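## Task

Unscrew tube 2's cap and lay it upside down and level in cap nest 2. Press CYCLE (the blue key) and keep the cap resting in that nest until the green lamp lights; the aspirate step happens only once. Then screw the cap back onto tube 2 until it will not turn further. Make sure the caps on tubes 1, 3 and 4 are tight, and turn any loose one down until it stops; those three caps stay on their tubes. Nothing may depend on the robot holding it at the end. Release, move away (contact with READY or its housing is allowed), then press READY (the green key) until it goes down, which ends the job. Do not press READY unless every step was done correctly.

## Robot and tools

ROBOT. One five-joint arm (xArm5 style) with a two-finger gripper. Joint 1 (waist) spins the whole arm about a vertical axis at the base; joints 2-4 (shoulder, elbow, wrist pitch) bend within a single vertical plane through that axis; joint 5 (wrist roll) turns the gripper about the finger direction. The hand can therefore tilt toward or away from the base but cannot tip sideways out of that plane.

SCENE. Tubes 1-4 sit in the decapping station left to right as seen from the base; cap nests 1-4 on the cap tray follow the same order. The tray has an amber lamp (aspirate running) and a green lamp (aspirate finished). CYCLE is the blue key and READY the green key, sharing one housing; a key must be pushed until it switches. Caps unscrew and screw by rotating wrist roll while gripping.

FRAME. The scene frame has its origin on the tabletop under the arm base, +z upward, +y to the left when facing along +x. The base may sit slightly tilted. Reported hand positions can be a little wrong, worse when reaching far.

execute_actions. Argument "actions" is a list holding zero or one item, plus optional "pictures" (boolean; images come by default).
- LOOK: {"actions": []} returns the state without commanding anything.
- ACT: {"actions": [{"rows": [...], "steps": N}]}. "rows" holds 1 to 15 rows, one per control step of 1/30 s; "steps" is 1-15 (default 15) and the final row repeats if rows run out. Each row has exactly 6 numbers: waist, shoulder, elbow, wrist pitch, wrist roll, then gripper opening. The five joint values are absolute target angles in radians in joint space (same form as Joint positions), not offsets and not Cartesian. Ranges: waist -6.283..6.283, shoulder -2.059..2.094, elbow -3.927..0.192, wrist pitch -1.693..3.142, wrist roll -6.283..6.283. The opening is a scale from -1 (closed) to +1 (fully open).
- WAIT: {"actions": [{"steps": N}]} with N up to 300, counted from the previous result, including the time spent replying.
A refused call moves nothing. A call is refused if a joint target exceeds its stated end by more than 0.010 rad and is further out than the current angle. True ends may differ by up to 0.010 rad; overshooting targets get clipped and a "joint sent to its limit" line may appear, possibly about an earlier action.

MOTION LIMITS. Joint targets ramp at up to 3.14 rad/s, reaching that speed in 0.16 s, with all joints arriving together. Per step, each target is kept within 0.623 rad of the measured angle, and if the targets would shift the gripper over 70 mm from where it is, all are pulled back proportionally. So big moves need several calls. Between calls the arm keeps heading for the last row sent until it nearly stops or a step is HELD; then only a new action moves it further. Finger motion already under way continues.

GRIPPER. Fingers point along the gripper's +z and close along its y. end_effector_position is the spot between the pads when shut, roughly 2 cm behind the tips; closing pushes the tips out about 10 mm. Full open gap is 0.084 m. To hold something, command an opening clearly below grip_measured; the lower, the harder the squeeze (about 24 N per pad max for parts up to ~6 cm; -1 gives full force; a quick close can spike force). Echoing grip_measured still holds lightly.

RESULT LINES. State gives end_effector_position (m), end_effector_quat_wxyz, linear/angular velocity (m/s, rad/s) in the scene frame. Joint positions / Joint velocities list the five joints (rad, rad/s) then finger gap (m, m/s). grip_measured is the measured opening on the command scale. "joint command not followed" means a clearance check altered or blocked targets (mounting block/post counts as arm). HELD marks steps where your row was partly or fully not applied. MOTOR HOT appears from 65 °C; at 80 °C an OVER-TEMPERATURE FAULT brakes the arm until it cools, and holding loads heats motors. A torque fault (load limits N m: waist 45, shoulder 45, elbow 27, wrist pitch 18, wrist roll 18, held weight included) stops the arm, backs the joint off, pauses 10 s and drops the rest of the call.

zoom_image: {"camera": name, "region": [x0, y0, x1, y1]} in pixels of that camera's latest image, origin top-left, region at most 504x504. Cameras: cam_head_left, cam_head_right, cam_high, cam_low, cam_wrist, all 896x504. Calibration (pinhole+radial, OpenCV style) was supplied per camera and may be off by a few degrees/millimetres; results note cameras whose numbers changed. The wrist camera pose follows the reported joints.

read_manual: optional "section" (only "licences"); returns URDF licence text, no motion.

finished_scene: {"scene": 1 or 2}; ends that scene irreversibly, grades it, and gives the next task.

AVOID. Dropping caps, knocking anything off the table (ends the scene), slams, hard collisions, strong pushes on keys or tubes, torque and heat faults. Loose objects may occasionally be nudged by a disturbance; recheck before pressing READY.

Each tool is called after ">>>" as name([rows], argument=value, ...), one row to a line, values as JSON.

## Session

>>> execute_actions(actions=[])

Scene clock: 0.00 s of 10000.00 s.
end_effector_position=(+0.0170, +0.2944, +0.2487) grip_measured=+1.00 end_effector_quat_wxyz=(+0.510, +0.837, -0.182, +0.082) end_effector_velocity=(+0.000, +0.000, -0.000) end_effector_angular_velocity=(+0.000, +0.001, -0.001)
Joint positions: [ 1.567  0.345 -1.364  2.098  1.96   0.084]
Joint velocities: [-0.002  0.001  0.    -0.001 -0.001 -0.   ]
Motor temperatures (°C, as the motors report them): [31 30 33 32 31]
camera_calibration (this result's frames):
cam_wrist: T_world_to_cam=[[-0.409447, -0.418224, 0.810828, -0.0398264], [-0.911627, 0.222531, -0.345566, 0.105324], [-0.0359104, -0.880663, -0.472379, 0.506828], [0, 0, 0, 1]] pos_world=[0.0979098, 0.406251, 0.308104]

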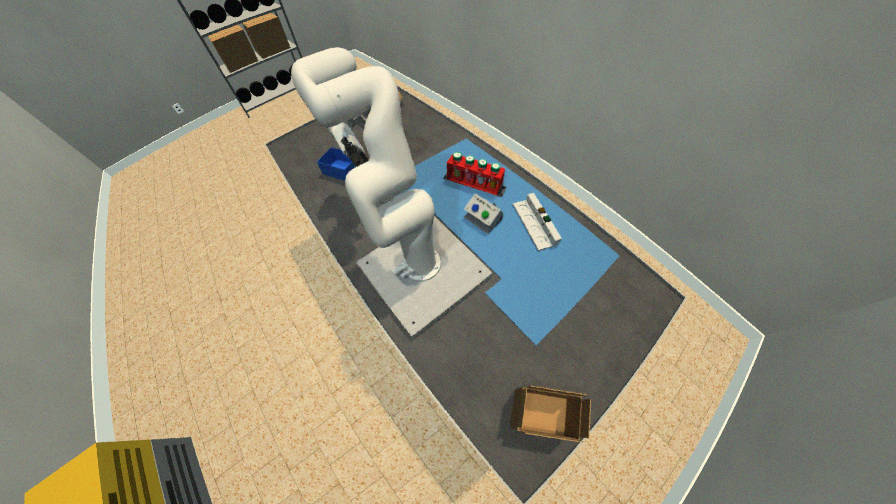

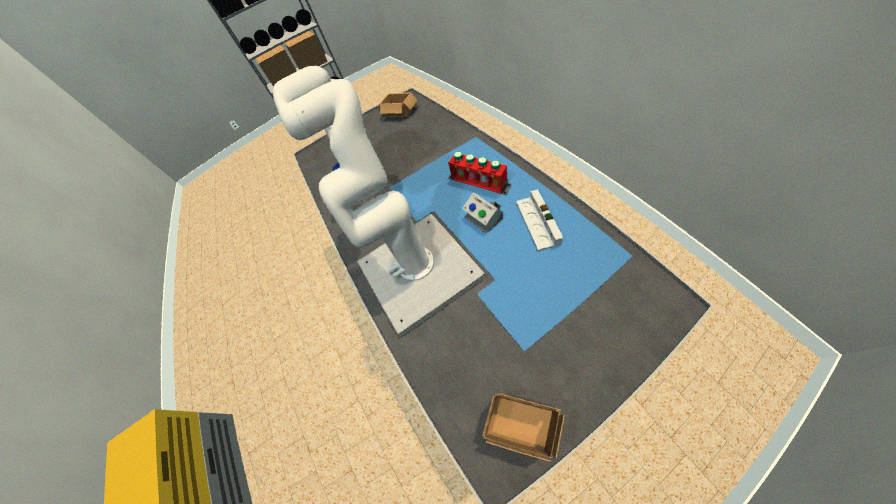

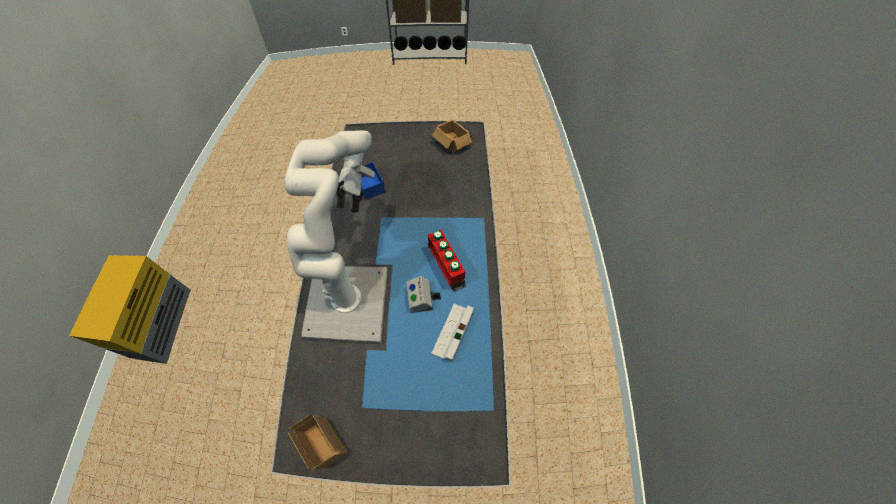

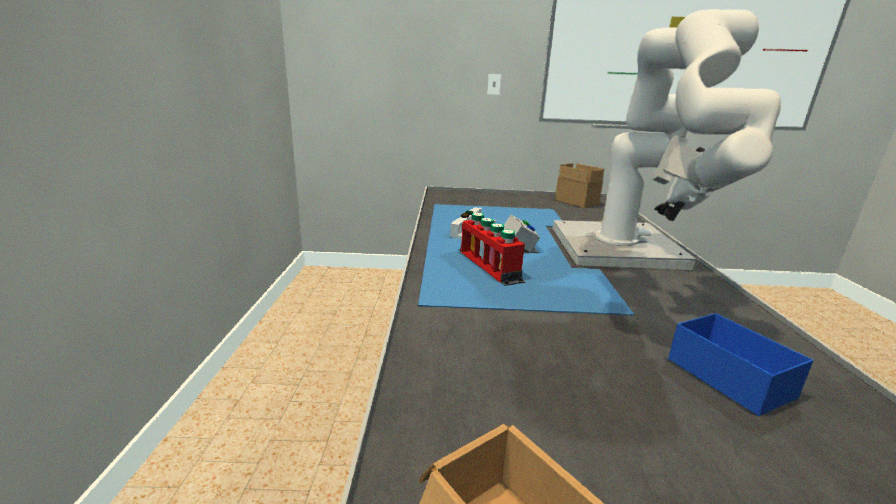

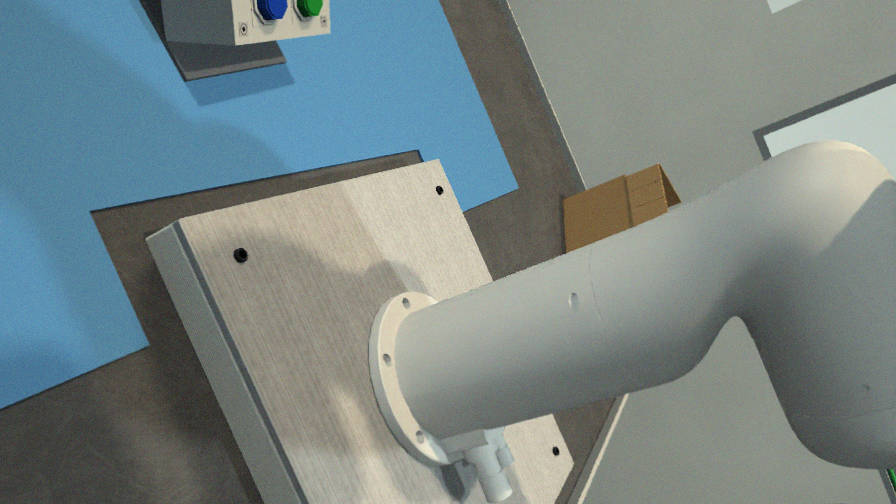

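>>> execute_actions([
  {"rows":[[1.2,-0.15,-0.95,1.3,1.0,0.1]],"steps":15},
], pictures=false)

>>> execute_actions([
  {"steps":12},
], pictures=false)

>>> execute_actions([
  {"rows":[[0.42,-0.118,-0.907,1.025,0.0,0.1]],"steps":15},
], pictures=false)

>>> execute_actions([
  {"steps":20},
])

Scene clock: 5.47 s of 10000.00 s.
end_effector_position=(+0.1300, +0.3353, +0.2323) grip_measured=+0.09 end_effector_quat_wxyz=(+0.161, +0.985, +0.007, -0.068) end_effector_velocity=(+0.237, +0.104, +0.043) end_effector_angular_velocity=(+1.562, +0.101, +1.261)
Joint positions: [ 1.25  -0.082 -1.008  1.43   1.195  0.048]
Joint velocities: [-0.514 -0.696  0.569 -1.282 -1.907 -0.   ]
Motor temperatures (°C, as the motors report them): [31 30 34 32 31]
Steps of this call (steps 1 to 149: nothing new was sent; steps 150 to 164: all 15 steps of this action). Readings (joint positions):
150: [1.567 0.345 -1.364 2.097 1.960]
151: [1.565 0.343 -1.362 2.093 1.956]
153: [1.544 0.312 -1.332 2.050 1.913]
157: [1.413 0.139 -1.193 1.825 1.688]
164: the state above

Scene clock: 5.87 s of 10000.00 s.
end_effector_position=(+0.1534, +0.3449, +0.2371) grip_measured=+0.09 end_effector_quat_wxyz=(+0.092, +0.991, +0.078, -0.055) end_effector_velocity=(+0.004, +0.002, +0.003) end_effector_angular_velocity=(+0.020, -0.005, +0.009)
Joint positions: [ 1.201 -0.148 -0.95   1.301  1.002  0.048]
Joint velocities: [-0.008 -0.01   0.003 -0.013 -0.018 -0.   ]
Motor temperatures (°C, as the motors report them): [31 30 34 32 31]
Steps of this call (steps 1 to 12: the robot went on to your last target). Readings (joint positions):
1: [1.235 -0.103 -0.991 1.391 1.137]
2: [1.223 -0.119 -0.978 1.361 1.092]
4: [1.210 -0.137 -0.962 1.327 1.040]
8: [1.203 -0.146 -0.952 1.305 1.008]
12: the state above

Scene clock: 6.37 s of 10000.00 s.
end_effector_position=(+0.2887, +0.2853, +0.2265) grip_measured=+0.09 end_effector_quat_wxyz=(+0.034, +0.994, +0.089, -0.045) end_effector_velocity=(+0.276, -0.202, -0.019) end_effector_angular_velocity=(+0.223, -0.064, +0.258)
Joint positions: [ 0.825 -0.133 -0.928  1.16   0.603  0.048]
Joint velocities: [-0.839  0.032  0.045 -0.278 -1.105 -0.   ]
Motor temperatures (°C, as the motors report them): [31 30 34 32 31]
Steps of this call (steps 1 to 15: all 15 steps of this action). Readings (joint positions):
1: [1.201 -0.149 -0.950 1.301 1.001]
2: [1.198 -0.149 -0.950 1.299 0.997]
4: [1.162 -0.147 -0.947 1.281 0.956]
8: [1.029 -0.140 -0.939 1.228 0.829]
15: the state above

Scene clock: 7.03 s of 10000.00 s.
end_effector_position=(+0.4004, +0.1605, +0.2197) grip_measured=+0.09 end_effector_quat_wxyz=(+0.002, +0.982, +0.187, -0.008) end_effector_velocity=(+0.007, -0.012, -0.000) end_effector_angular_velocity=(+0.004, -0.008, +0.029)
Joint positions: [ 0.424 -0.118 -0.907  1.026  0.005  0.048]
Joint velocities: [-0.032  0.     0.002 -0.011 -0.061  0.   ]
Motor temperatures (°C, as the motors report them): [31 30 34 32 31]
Steps of this call (steps 1 to 20: the robot went on to your last target). Readings (joint positions):
1: [0.797 -0.132 -0.927 1.150 0.565]
2: [0.770 -0.131 -0.925 1.141 0.525]
4: [0.715 -0.129 -0.922 1.123 0.443]
8: [0.604 -0.125 -0.917 1.086 0.277]
20: the state above
camera_calibration (this result's frames):
cam_wrist: T_world_to_cam=[[0.34536, -0.938417, -0.0100079, 0.0463294], [-0.938406, -0.345442, 0.00805243, 0.498829], [-0.0110137, 0.00661053, -0.999917, 0.352567], [0, 0, 0, 1]] pos_world=[0.455986, 0.213462, 0.348984]

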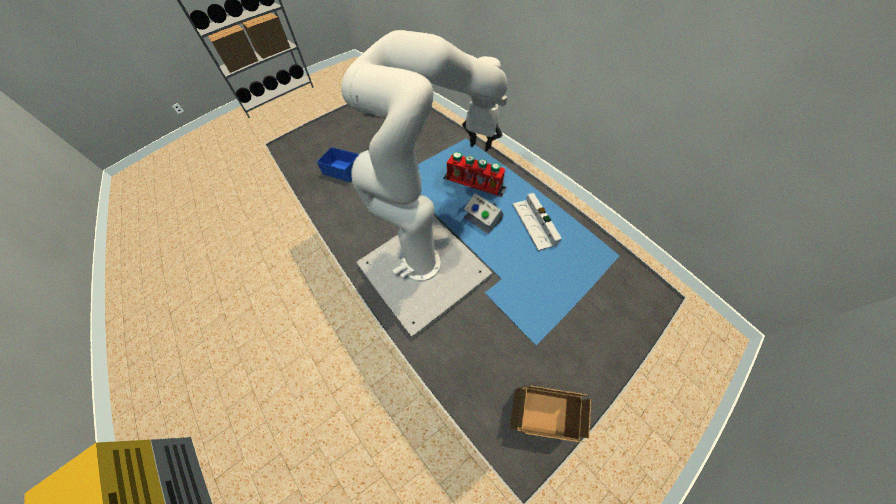

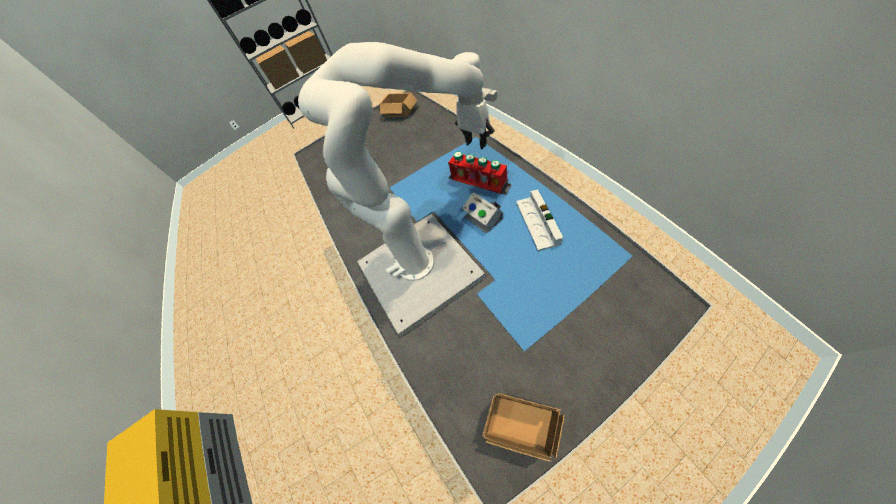

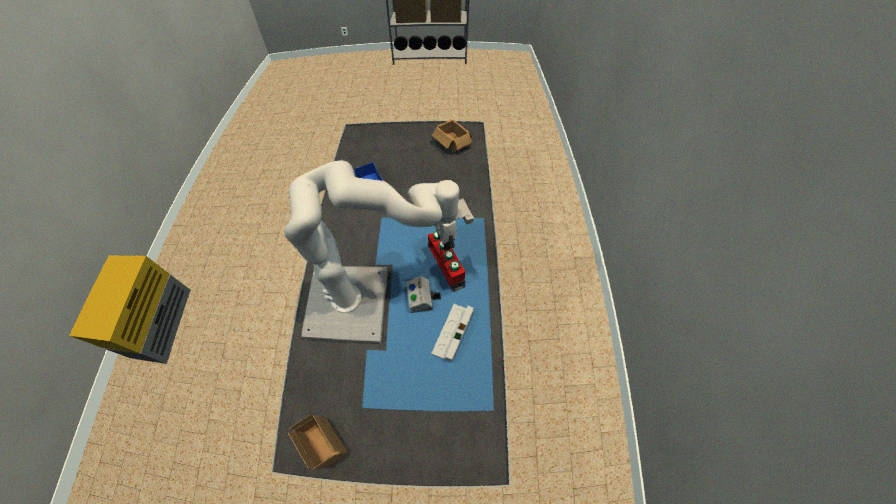

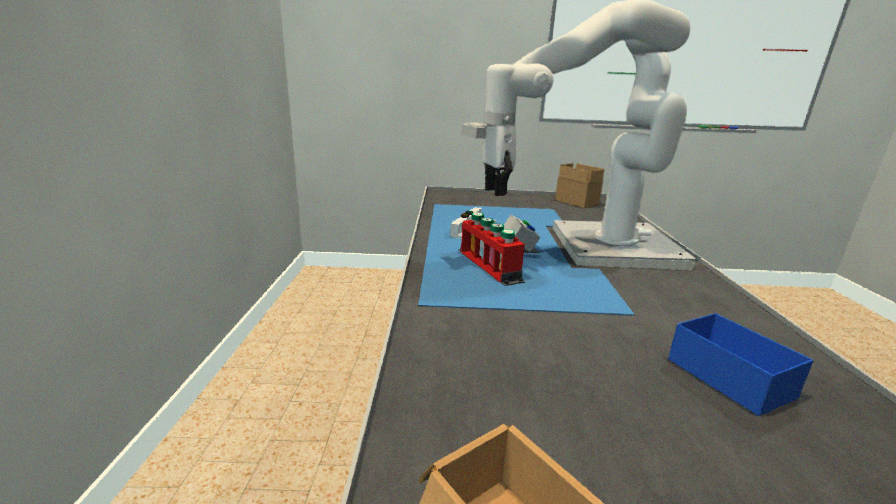

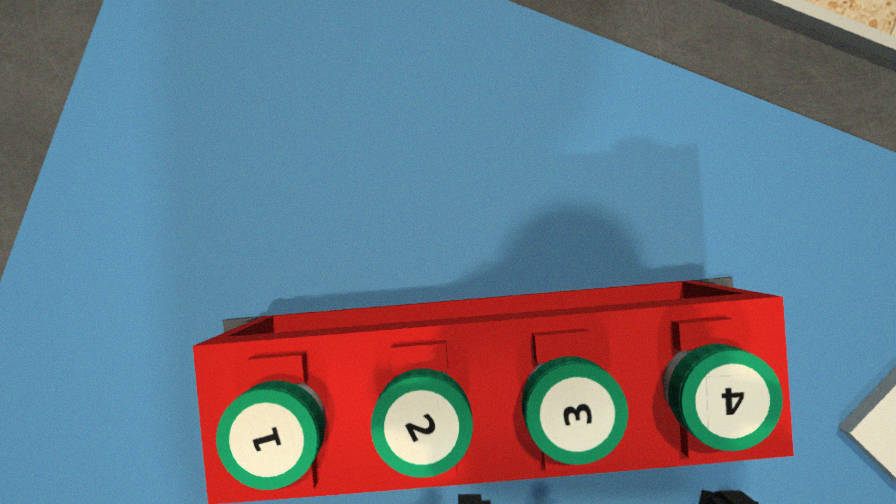

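>>> execute_actions([
  {"rows":[[0.516,-0.02,-0.92,0.94,1.6,0.1]],"steps":15},
], pictures=false)

>>> execute_actions([
  {"rows":[[0.516,0.03,-0.89,0.86,1.6,0.1]],"steps":15},
], pictures=false)

>>> execute_actions([
  {"rows":[[0.516,0.075,-0.853,0.779,1.6,0.1]],"steps":15},
])

Scene clock: 17.37 s of 10000.00 s.
end_effector_position=(+0.3994, +0.2023, +0.1892) grip_measured=+0.09 end_effector_quat_wxyz=(+0.005, +0.972, -0.237, -0.006) end_effector_velocity=(+0.005, +0.022, -0.007) end_effector_angular_velocity=(-0.028, -0.041, -2.573)
Joint positions: [ 0.512 -0.024 -0.919  0.944  0.947  0.048]
Joint velocities: [ 0.04   0.038 -0.017 -0.046  2.613 -0.   ]
Motor temperatures (°C, as the motors report them): [31 30 35 32 31]
Steps of this call (steps 1 to 30: the robot went on to your last target; steps 31 to 295: nothing new was sent; steps 296 to 310: all 15 steps of this action). Readings (joint positions):
296: [0.420 -0.118 -0.907 1.025 0.000]
297: [0.420 -0.118 -0.907 1.024 0.004]
299: [0.426 -0.112 -0.908 1.019 0.047]
303: [0.468 -0.070 -0.914 0.983 0.325]
310: the state above

Scene clock: 17.87 s of 10000.00 s.
end_effector_position=(+0.4011, +0.2050, +0.1609) grip_measured=+0.09 end_effector_quat_wxyz=(+0.006, +0.846, -0.532, -0.004) end_effector_velocity=(+0.001, +0.002, -0.002) end_effector_angular_velocity=(+0.003, -0.007, -0.051)
Joint positions: [ 0.516  0.029 -0.891  0.861  1.595  0.048]
Joint velocities: [ 0.002  0.004  0.003 -0.015  0.053 -0.   ]
Motor temperatures (°C, as the motors report them): [31 30 35 32 31]
Steps of this call (steps 1 to 15: all 15 steps of this action). Readings (joint positions):
1: [0.513 -0.023 -0.920 0.943 1.035]
2: [0.514 -0.022 -0.920 0.941 1.122]
4: [0.515 -0.018 -0.918 0.933 1.292]
8: [0.515 0.017 -0.897 0.882 1.525]
15: the state above

Scene clock: 18.37 s of 10000.00 s.
end_effector_position=(+0.3989, +0.2039, +0.1327) grip_measured=+0.09 end_effector_quat_wxyz=(+0.007, +0.845, -0.534, -0.004) end_effector_velocity=(-0.001, -0.001, -0.003) end_effector_angular_velocity=(-0.001, +0.002, +0.001)
Joint positions: [ 0.516  0.074 -0.854  0.78   1.6    0.048]
Joint velocities: [-0.     0.004  0.006 -0.008 -0.001 -0.   ]
Motor temperatures (°C, as the motors report them): [31 30 35 32 31]
Steps of this call (steps 1 to 15: all 15 steps of this action). Readings (joint positions):
1: [0.516 0.029 -0.891 0.861 1.597]
2: [0.516 0.030 -0.890 0.857 1.598]
4: [0.516 0.044 -0.879 0.829 1.599]
8: [0.516 0.071 -0.855 0.791 1.600]
15: the state above
camera_calibration (this result's frames):
cam_wrist: T_world_to_cam=[[-0.912799, -0.408387, 0.00427238, 0.47854], [-0.408409, 0.912755, -0.00898519, 0.0473986], [-0.000230202, -0.00994655, -0.999951, 0.264357], [0, 0, 0, 1]] pos_world=[0.45623, 0.154796, 0.262725]

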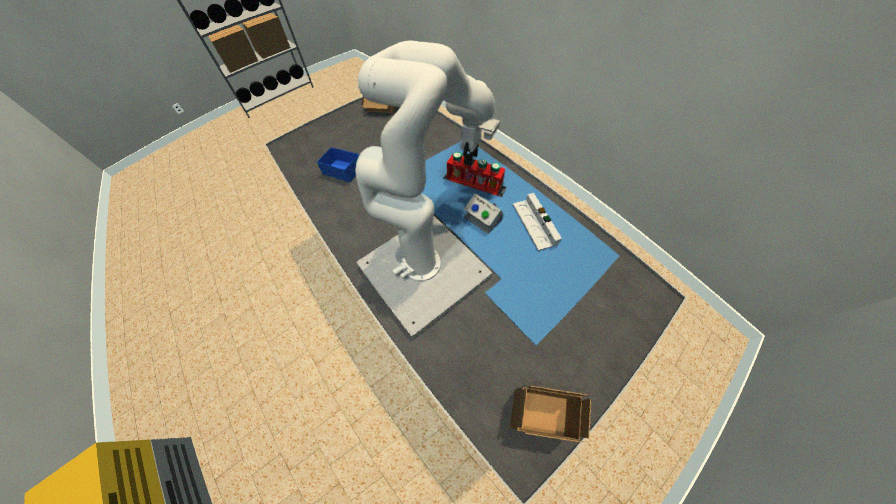

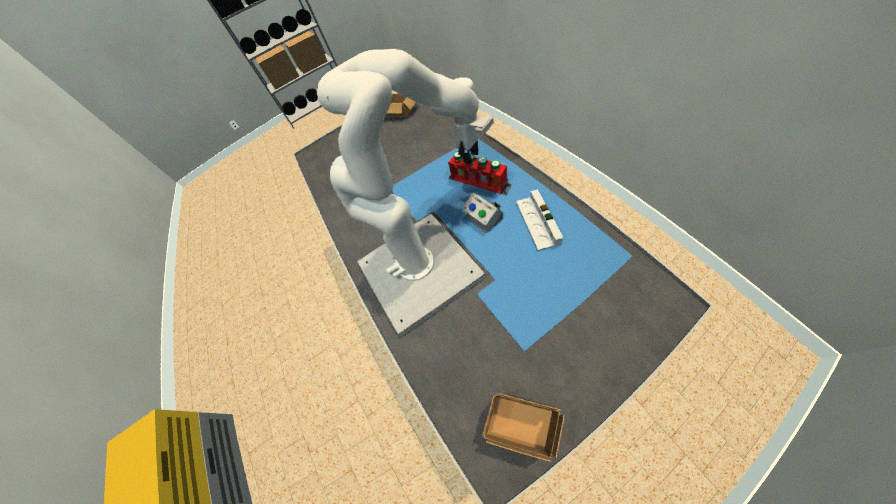

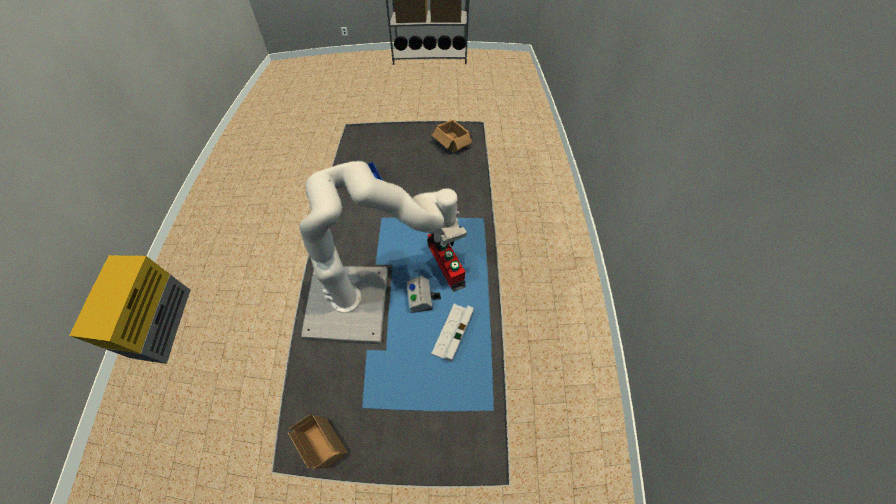

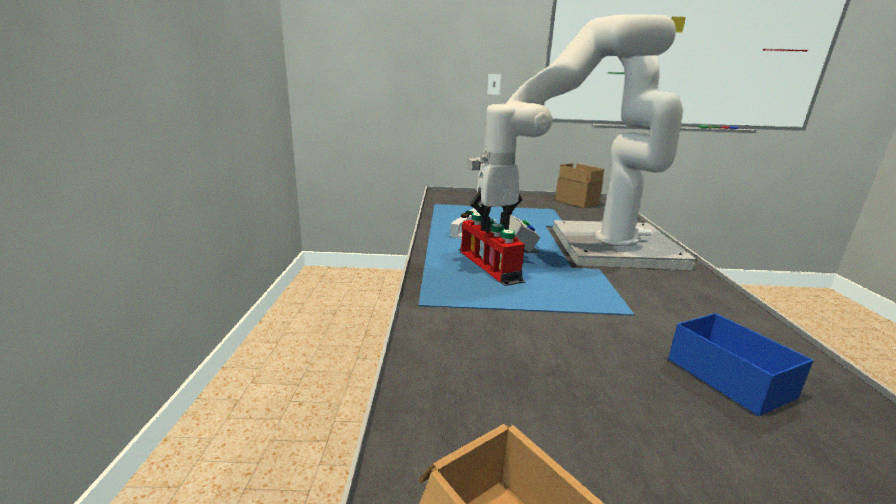

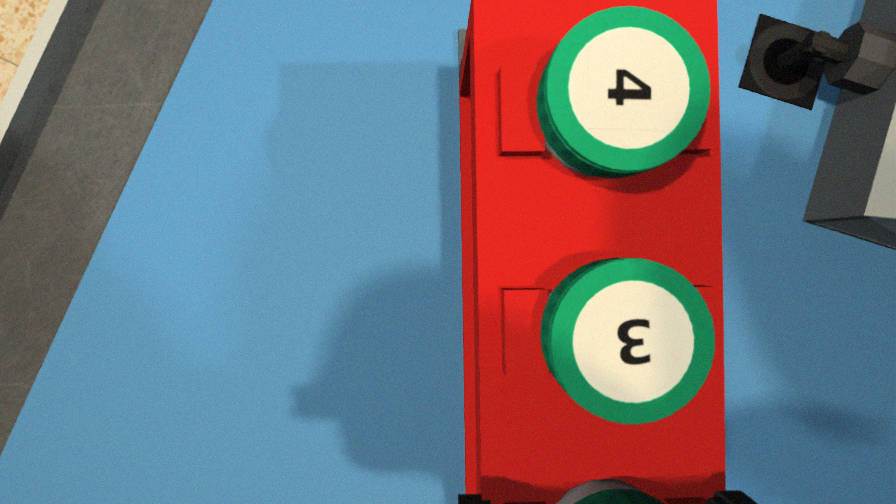

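>>> execute_actions([
  {"rows":[[0.516,0.075,-0.853,0.779,1.6,-0.05],[0.516,0.075,-0.853,0.779,1.6,-0.1],[0.516,0.075,-0.853,0.779,1.6,-0.15],[0.516,0.075,-0.853,0.779,1.6,-0.2],[0.516,0.075,-0.853,0.779,1.6,-0.3],[0.516,0.075,-0.853,0.779,1.6,-0.45],[0.516,0.075,-0.853,0.779,1.6,-0.6]],"steps":14},
], pictures=false)

Scene clock: 22.17 s of 10000.00 s.
end_effector_position=(+0.3956, +0.2023, +0.1300) grip_measured=-0.24 end_effector_quat_wxyz=(+0.011, +0.845, -0.534, -0.007) end_effector_velocity=(+0.002, +0.001, +0.002) end_effector_angular_velocity=(-0.000, +0.001, -0.002)
Joint positions: [ 0.516  0.076 -0.849  0.784  1.6    0.033]
Joint velocities: [-0.     0.003 -0.009  0.007  0.002  0.   ]
Motor temperatures (°C, as the motors report them): [31 30 35 32 31]
Steps of this call (steps 1 to 15: the robot went on to your last target; steps 16 to 100: nothing new was sent; steps 101 to 114: all 14 steps of this action). Readings (joint positions):
101: [0.516 0.075 -0.853 0.779 1.600]
102: [0.516 0.075 -0.853 0.779 1.600]
104: [0.516 0.075 -0.851 0.781 1.600]
108: [0.516 0.075 -0.848 0.784 1.600]
114: the state above

>>> execute_actions([
  {"rows":[[0.516,0.069,-0.843,0.774,1.6,-0.7],[0.516,0.069,-0.843,0.774,1.6,-0.7],[0.516,0.069,-0.843,0.774,1.6,-0.7],[0.516,0.066,-0.843,0.777,0.6,-0.7]],"steps":15},
], pictures=false)

>>> execute_actions([
  {"rows":[[0.516,0.06,-0.843,0.783,-0.4,-0.7]],"steps":15},
], pictures=false)

>>> execute_actions([
  {"rows":[[0.516,0.054,-0.843,0.789,-1.4,-0.7]],"steps":15},
])

Scene clock: 28.03 s of 10000.00 s.
end_effector_position=(+0.3970, +0.2028, +0.1329) grip_measured=-0.25 end_effector_quat_wxyz=(+0.004, +0.975, -0.222, -0.006) end_effector_velocity=(+0.004, +0.003, +0.007) end_effector_angular_velocity=(+0.040, -0.001, +2.459)
Joint positions: [ 0.516  0.066 -0.844  0.776  0.92   0.033]
Joint velocities: [ 0.001 -0.01  -0.008  0.    -2.458 -0.   ]
Motor temperatures (°C, as the motors report them): [31 31 38 33 31]
Steps of this call (steps 1 to 15: the robot went on to your last target; steps 16 to 161: nothing new was sent; steps 162 to 176: all 15 steps of this action). Readings (joint positions):
162: [0.516 0.075 -0.850 0.785 1.600]
163: [0.516 0.074 -0.849 0.784 1.600]
165: [0.516 0.072 -0.846 0.781 1.600]
169: [0.516 0.070 -0.843 0.777 1.507]
176: the state above

Scene clock: 28.53 s of 10000.00 s.
end_effector_position=(+0.3971, +0.2055, +0.1368) grip_measured=-0.25 end_effector_quat_wxyz=(+0.000, +0.929, +0.371, -0.004) end_effector_velocity=(-0.005, +0.000, +0.002) end_effector_angular_velocity=(+0.007, +0.013, +1.420)
Joint positions: [ 0.521  0.059 -0.847  0.78  -0.282  0.033]
Joint velocities: [ 0.006 -0.01   0.005  0.014 -1.414 -0.   ]
Motor temperatures (°C, as the motors report them): [31 31 38 33 31]
Steps of this call (steps 1 to 15: all 15 steps of this action). Readings (joint positions):
1: [0.516 0.066 -0.844 0.776 0.842]
2: [0.516 0.066 -0.844 0.776 0.768]
4: [0.516 0.065 -0.845 0.776 0.610]
8: [0.517 0.061 -0.847 0.778 0.262]
15: the state above

Scene clock: 29.03 s of 10000.00 s.
end_effector_position=(+0.3950, +0.2007, +0.1364) grip_measured=-0.25 end_effector_quat_wxyz=(-0.004, +0.640, +0.768, -0.009) end_effector_velocity=(+0.004, -0.002, +0.001) end_effector_angular_velocity=(+0.028, +0.004, +1.409)
Joint positions: [ 0.514  0.054 -0.841  0.791 -1.282  0.033]
Joint velocities: [-0.008  0.001 -0.003 -0.008 -1.418  0.   ]
Motor temperatures (°C, as the motors report them): [31 31 38 33 31]
Steps of this call (steps 1 to 15: all 15 steps of this action). Readings (joint positions):
1: [0.521 0.059 -0.846 0.781 -0.322]
2: [0.521 0.058 -0.846 0.782 -0.353]
4: [0.521 0.057 -0.846 0.783 -0.428]
8: [0.518 0.055 -0.842 0.789 -0.730]
15: the state above
camera_calibration (this result's frames):
cam_wrist: T_world_to_cam=[[0.986998, 0.157976, -0.0296523, -0.385741], [0.157956, -0.987441, -0.00301814, 0.205644], [-0.0297567, -0.00170487, -0.999556, 0.277962], [0, 0, 0, 1]] pos_world=[0.356514, 0.264474, 0.267021]

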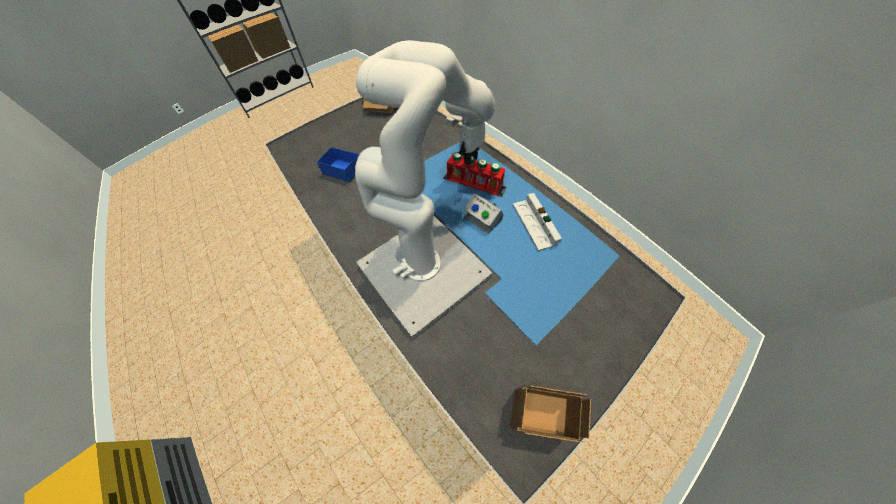

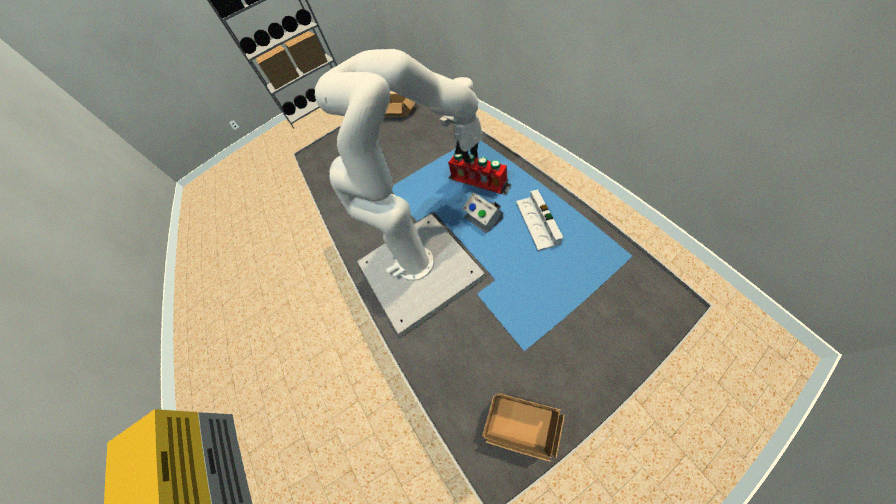

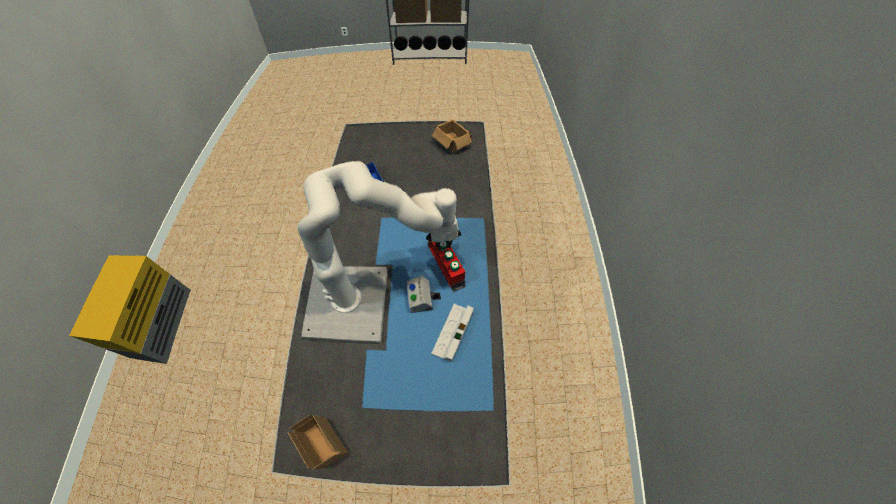

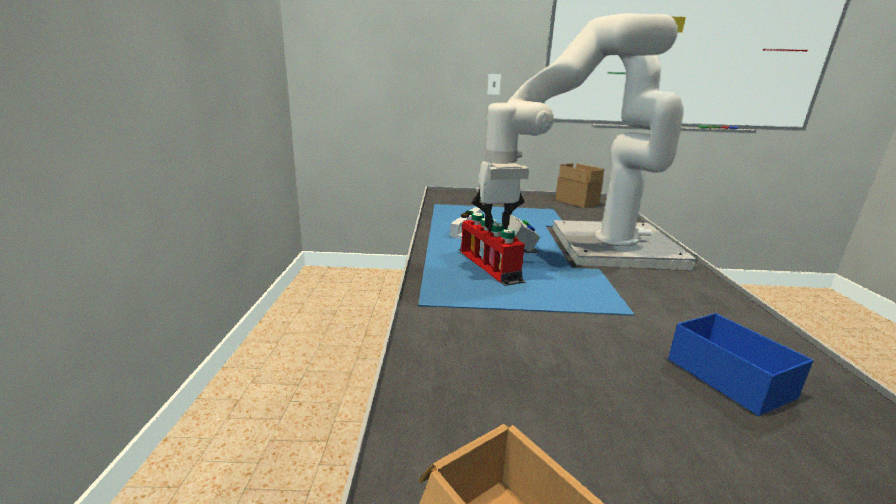

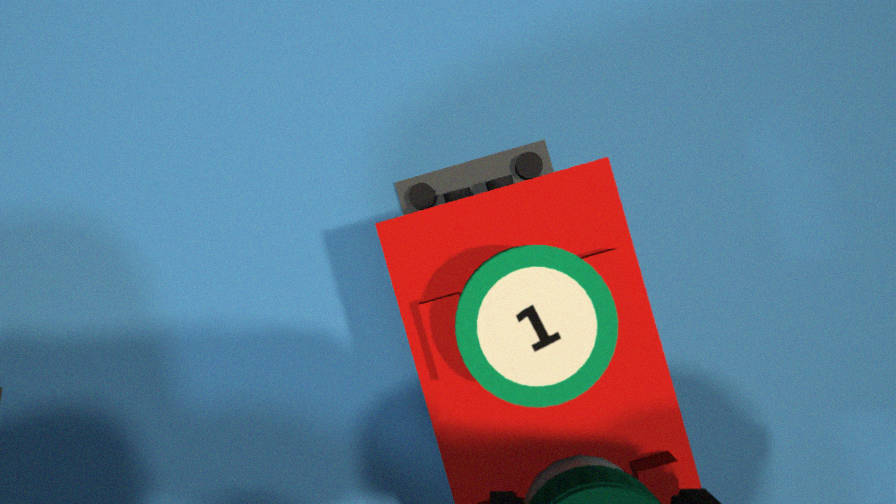

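>>> execute_actions([
  {"rows":[[0.518,0.047,-0.845,0.798,-2.5,-0.7]],"steps":15},
], pictures=false)

>>> execute_actions([
  {"rows":[[0.518,0.04,-0.845,0.805,-3.6,-0.7]],"steps":15},
], pictures=false)

>>> execute_actions([
  {"rows":[[0.518,0.033,-0.845,0.812,-4.7,-0.7]],"steps":15},
], pictures=false)

>>> execute_actions([
  {"rows":[[0.518,0.033,-0.845,0.812,-4.7,-0.7]],"steps":10},
])

Scene clock: 33.10 s of 10000.00 s.
end_effector_position=(+0.3955, +0.2034, +0.1405) grip_measured=-0.25 end_effector_quat_wxyz=(-0.005, +0.174, +0.985, -0.004) end_effector_velocity=(+0.001, +0.002, +0.005) end_effector_angular_velocity=(+0.026, +0.005, +1.900)
Joint positions: [ 0.518  0.048 -0.846  0.796 -2.317  0.033]
Joint velocities: [ 0.002 -0.008 -0.005  0.007 -1.898 -0.   ]
Motor temperatures (°C, as the motors report them): [31 31 39 34 31]
Steps of this call (steps 1 to 30: the robot went on to your last target; steps 31 to 107: nothing new was sent; steps 108 to 122: all 15 steps of this action). Readings (joint positions):
108: [0.516 0.054 -0.843 0.790 -1.400]
109: [0.516 0.054 -0.843 0.790 -1.404]
111: [0.517 0.054 -0.843 0.790 -1.447]
115: [0.518 0.052 -0.844 0.792 -1.724]
122: the state above

Scene clock: 33.60 s of 10000.00 s.
end_effector_position=(+0.3950, +0.2040, +0.1438) grip_measured=-0.26 end_effector_quat_wxyz=(-0.006, -0.378, +0.926, -0.000) end_effector_velocity=(-0.002, -0.001, -0.001) end_effector_angular_velocity=(+0.015, +0.015, +1.744)
Joint positions: [ 0.52   0.04  -0.847  0.803 -3.441  0.033]
Joint velocities: [ 0.001 -0.002  0.003  0.006 -1.743 -0.   ]
Motor temperatures (°C, as the motors report them): [31 31 39 34 31]
Steps of this call (steps 1 to 15: all 15 steps of this action). Readings (joint positions):
1: [0.519 0.047 -0.846 0.796 -2.374]
2: [0.519 0.047 -0.846 0.796 -2.422]
4: [0.519 0.046 -0.847 0.797 -2.531]
8: [0.519 0.042 -0.847 0.800 -2.866]
15: the state above

Scene clock: 34.10 s of 10000.00 s.
end_effector_position=(+0.3944, +0.2022, +0.1464) grip_measured=-0.26 end_effector_quat_wxyz=(+0.006, +0.804, -0.595, -0.003) end_effector_velocity=(+0.001, +0.001, +0.001) end_effector_angular_velocity=(+0.024, +0.007, +1.784)
Joint positions: [ 0.517  0.031 -0.846  0.813 -4.534  0.033]
Joint velocities: [ 0.    -0.001 -0.001 -0.002 -1.784 -0.   ]
Motor temperatures (°C, as the motors report them): [31 31 39 34 31]
Steps of this call (steps 1 to 15: all 15 steps of this action). Readings (joint positions):
1: [0.520 0.039 -0.847 0.804 -3.492]
2: [0.520 0.039 -0.847 0.804 -3.534]
4: [0.520 0.039 -0.847 0.805 -3.631]
8: [0.519 0.035 -0.846 0.809 -3.955]
15: the state above

Scene clock: 34.43 s of 10000.00 s.
end_effector_position=(+0.3943, +0.2023, +0.1461) grip_measured=-0.26 end_effector_quat_wxyz=(+0.006, +0.849, -0.528, -0.004) end_effector_velocity=(-0.000, +0.000, -0.000) end_effector_angular_velocity=(+0.000, +0.000, +0.035)
Joint positions: [ 0.518  0.032 -0.846  0.812 -4.697  0.033]
Joint velocities: [ 0.001  0.001  0.001 -0.001 -0.034  0.   ]
Motor temperatures (°C, as the motors report them): [31 31 39 34 31]
Steps of this call (steps 1 to 10: all 10 steps of this action). Readings (joint positions):
1: [0.517 0.031 -0.846 0.812 -4.587]
2: [0.517 0.032 -0.846 0.812 -4.625]
4: [0.517 0.032 -0.846 0.812 -4.667]
8: [0.517 0.032 -0.846 0.812 -4.693]
10: the state above
camera_calibration (this result's frames):
cam_wrist: T_world_to_cam=[[-0.906543, -0.422108, 0.00224797, 0.474257], [-0.422111, 0.906503, -0.00866827, 0.0537285], [0.00162116, -0.00880705, -0.99996, 0.276724], [0, 0, 0, 1]] pos_world=[0.452165, 0.15392, 0.276112]

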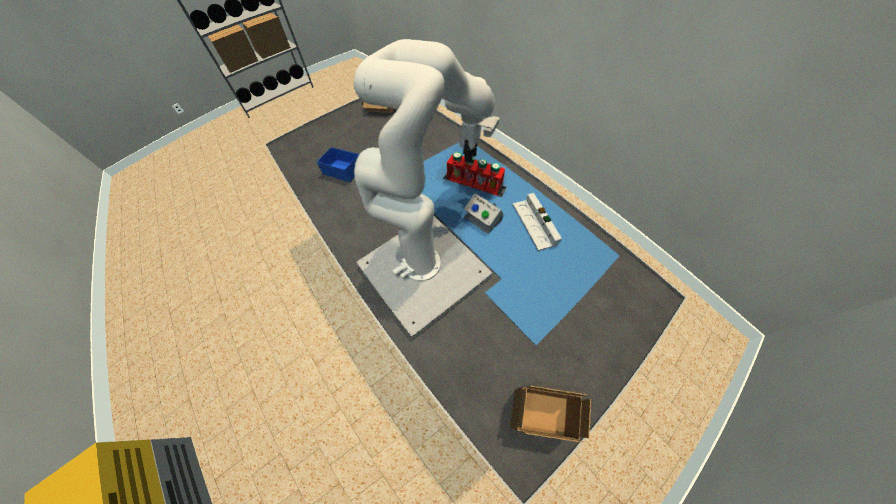

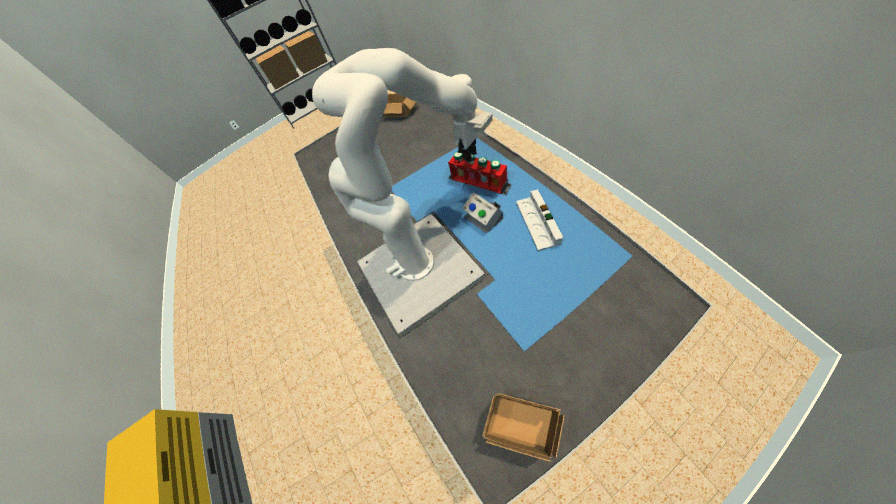

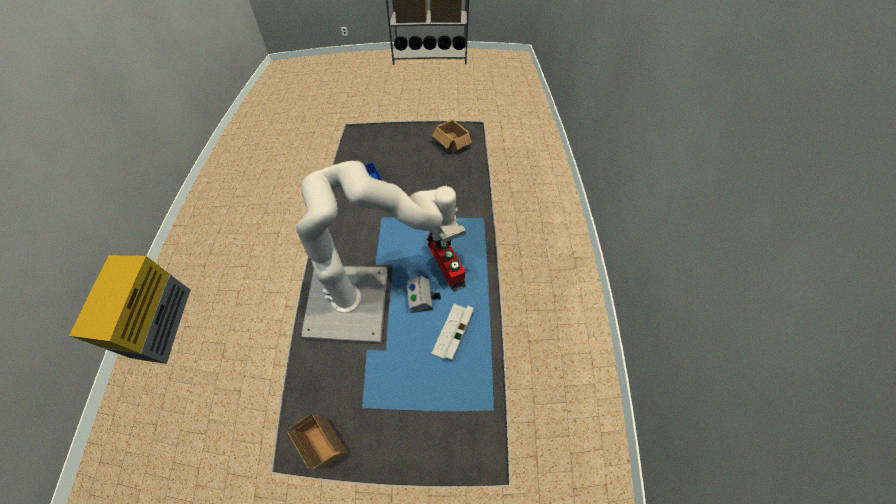

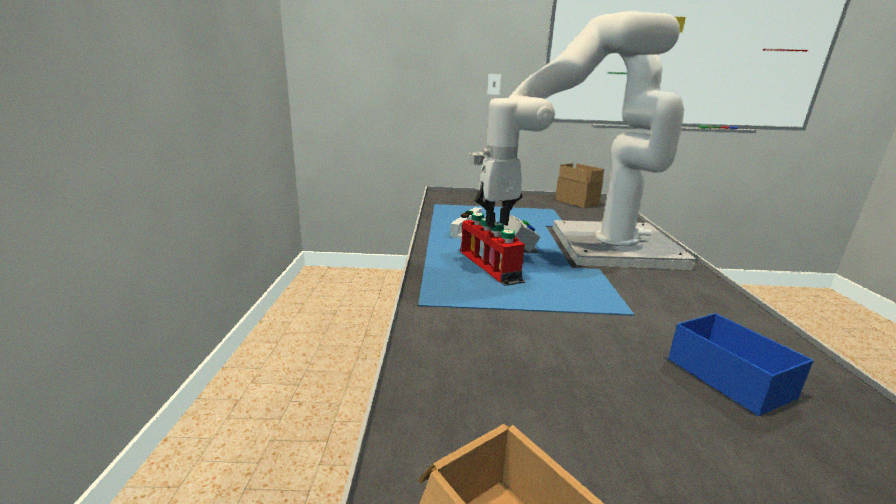

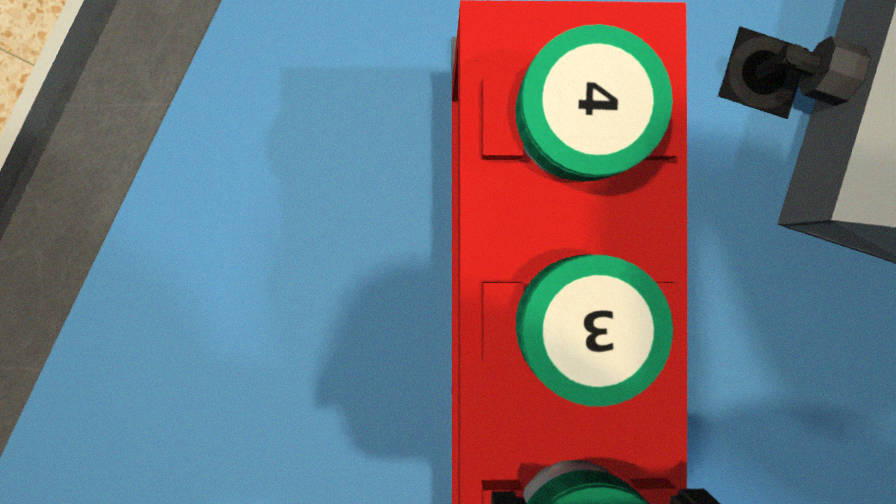

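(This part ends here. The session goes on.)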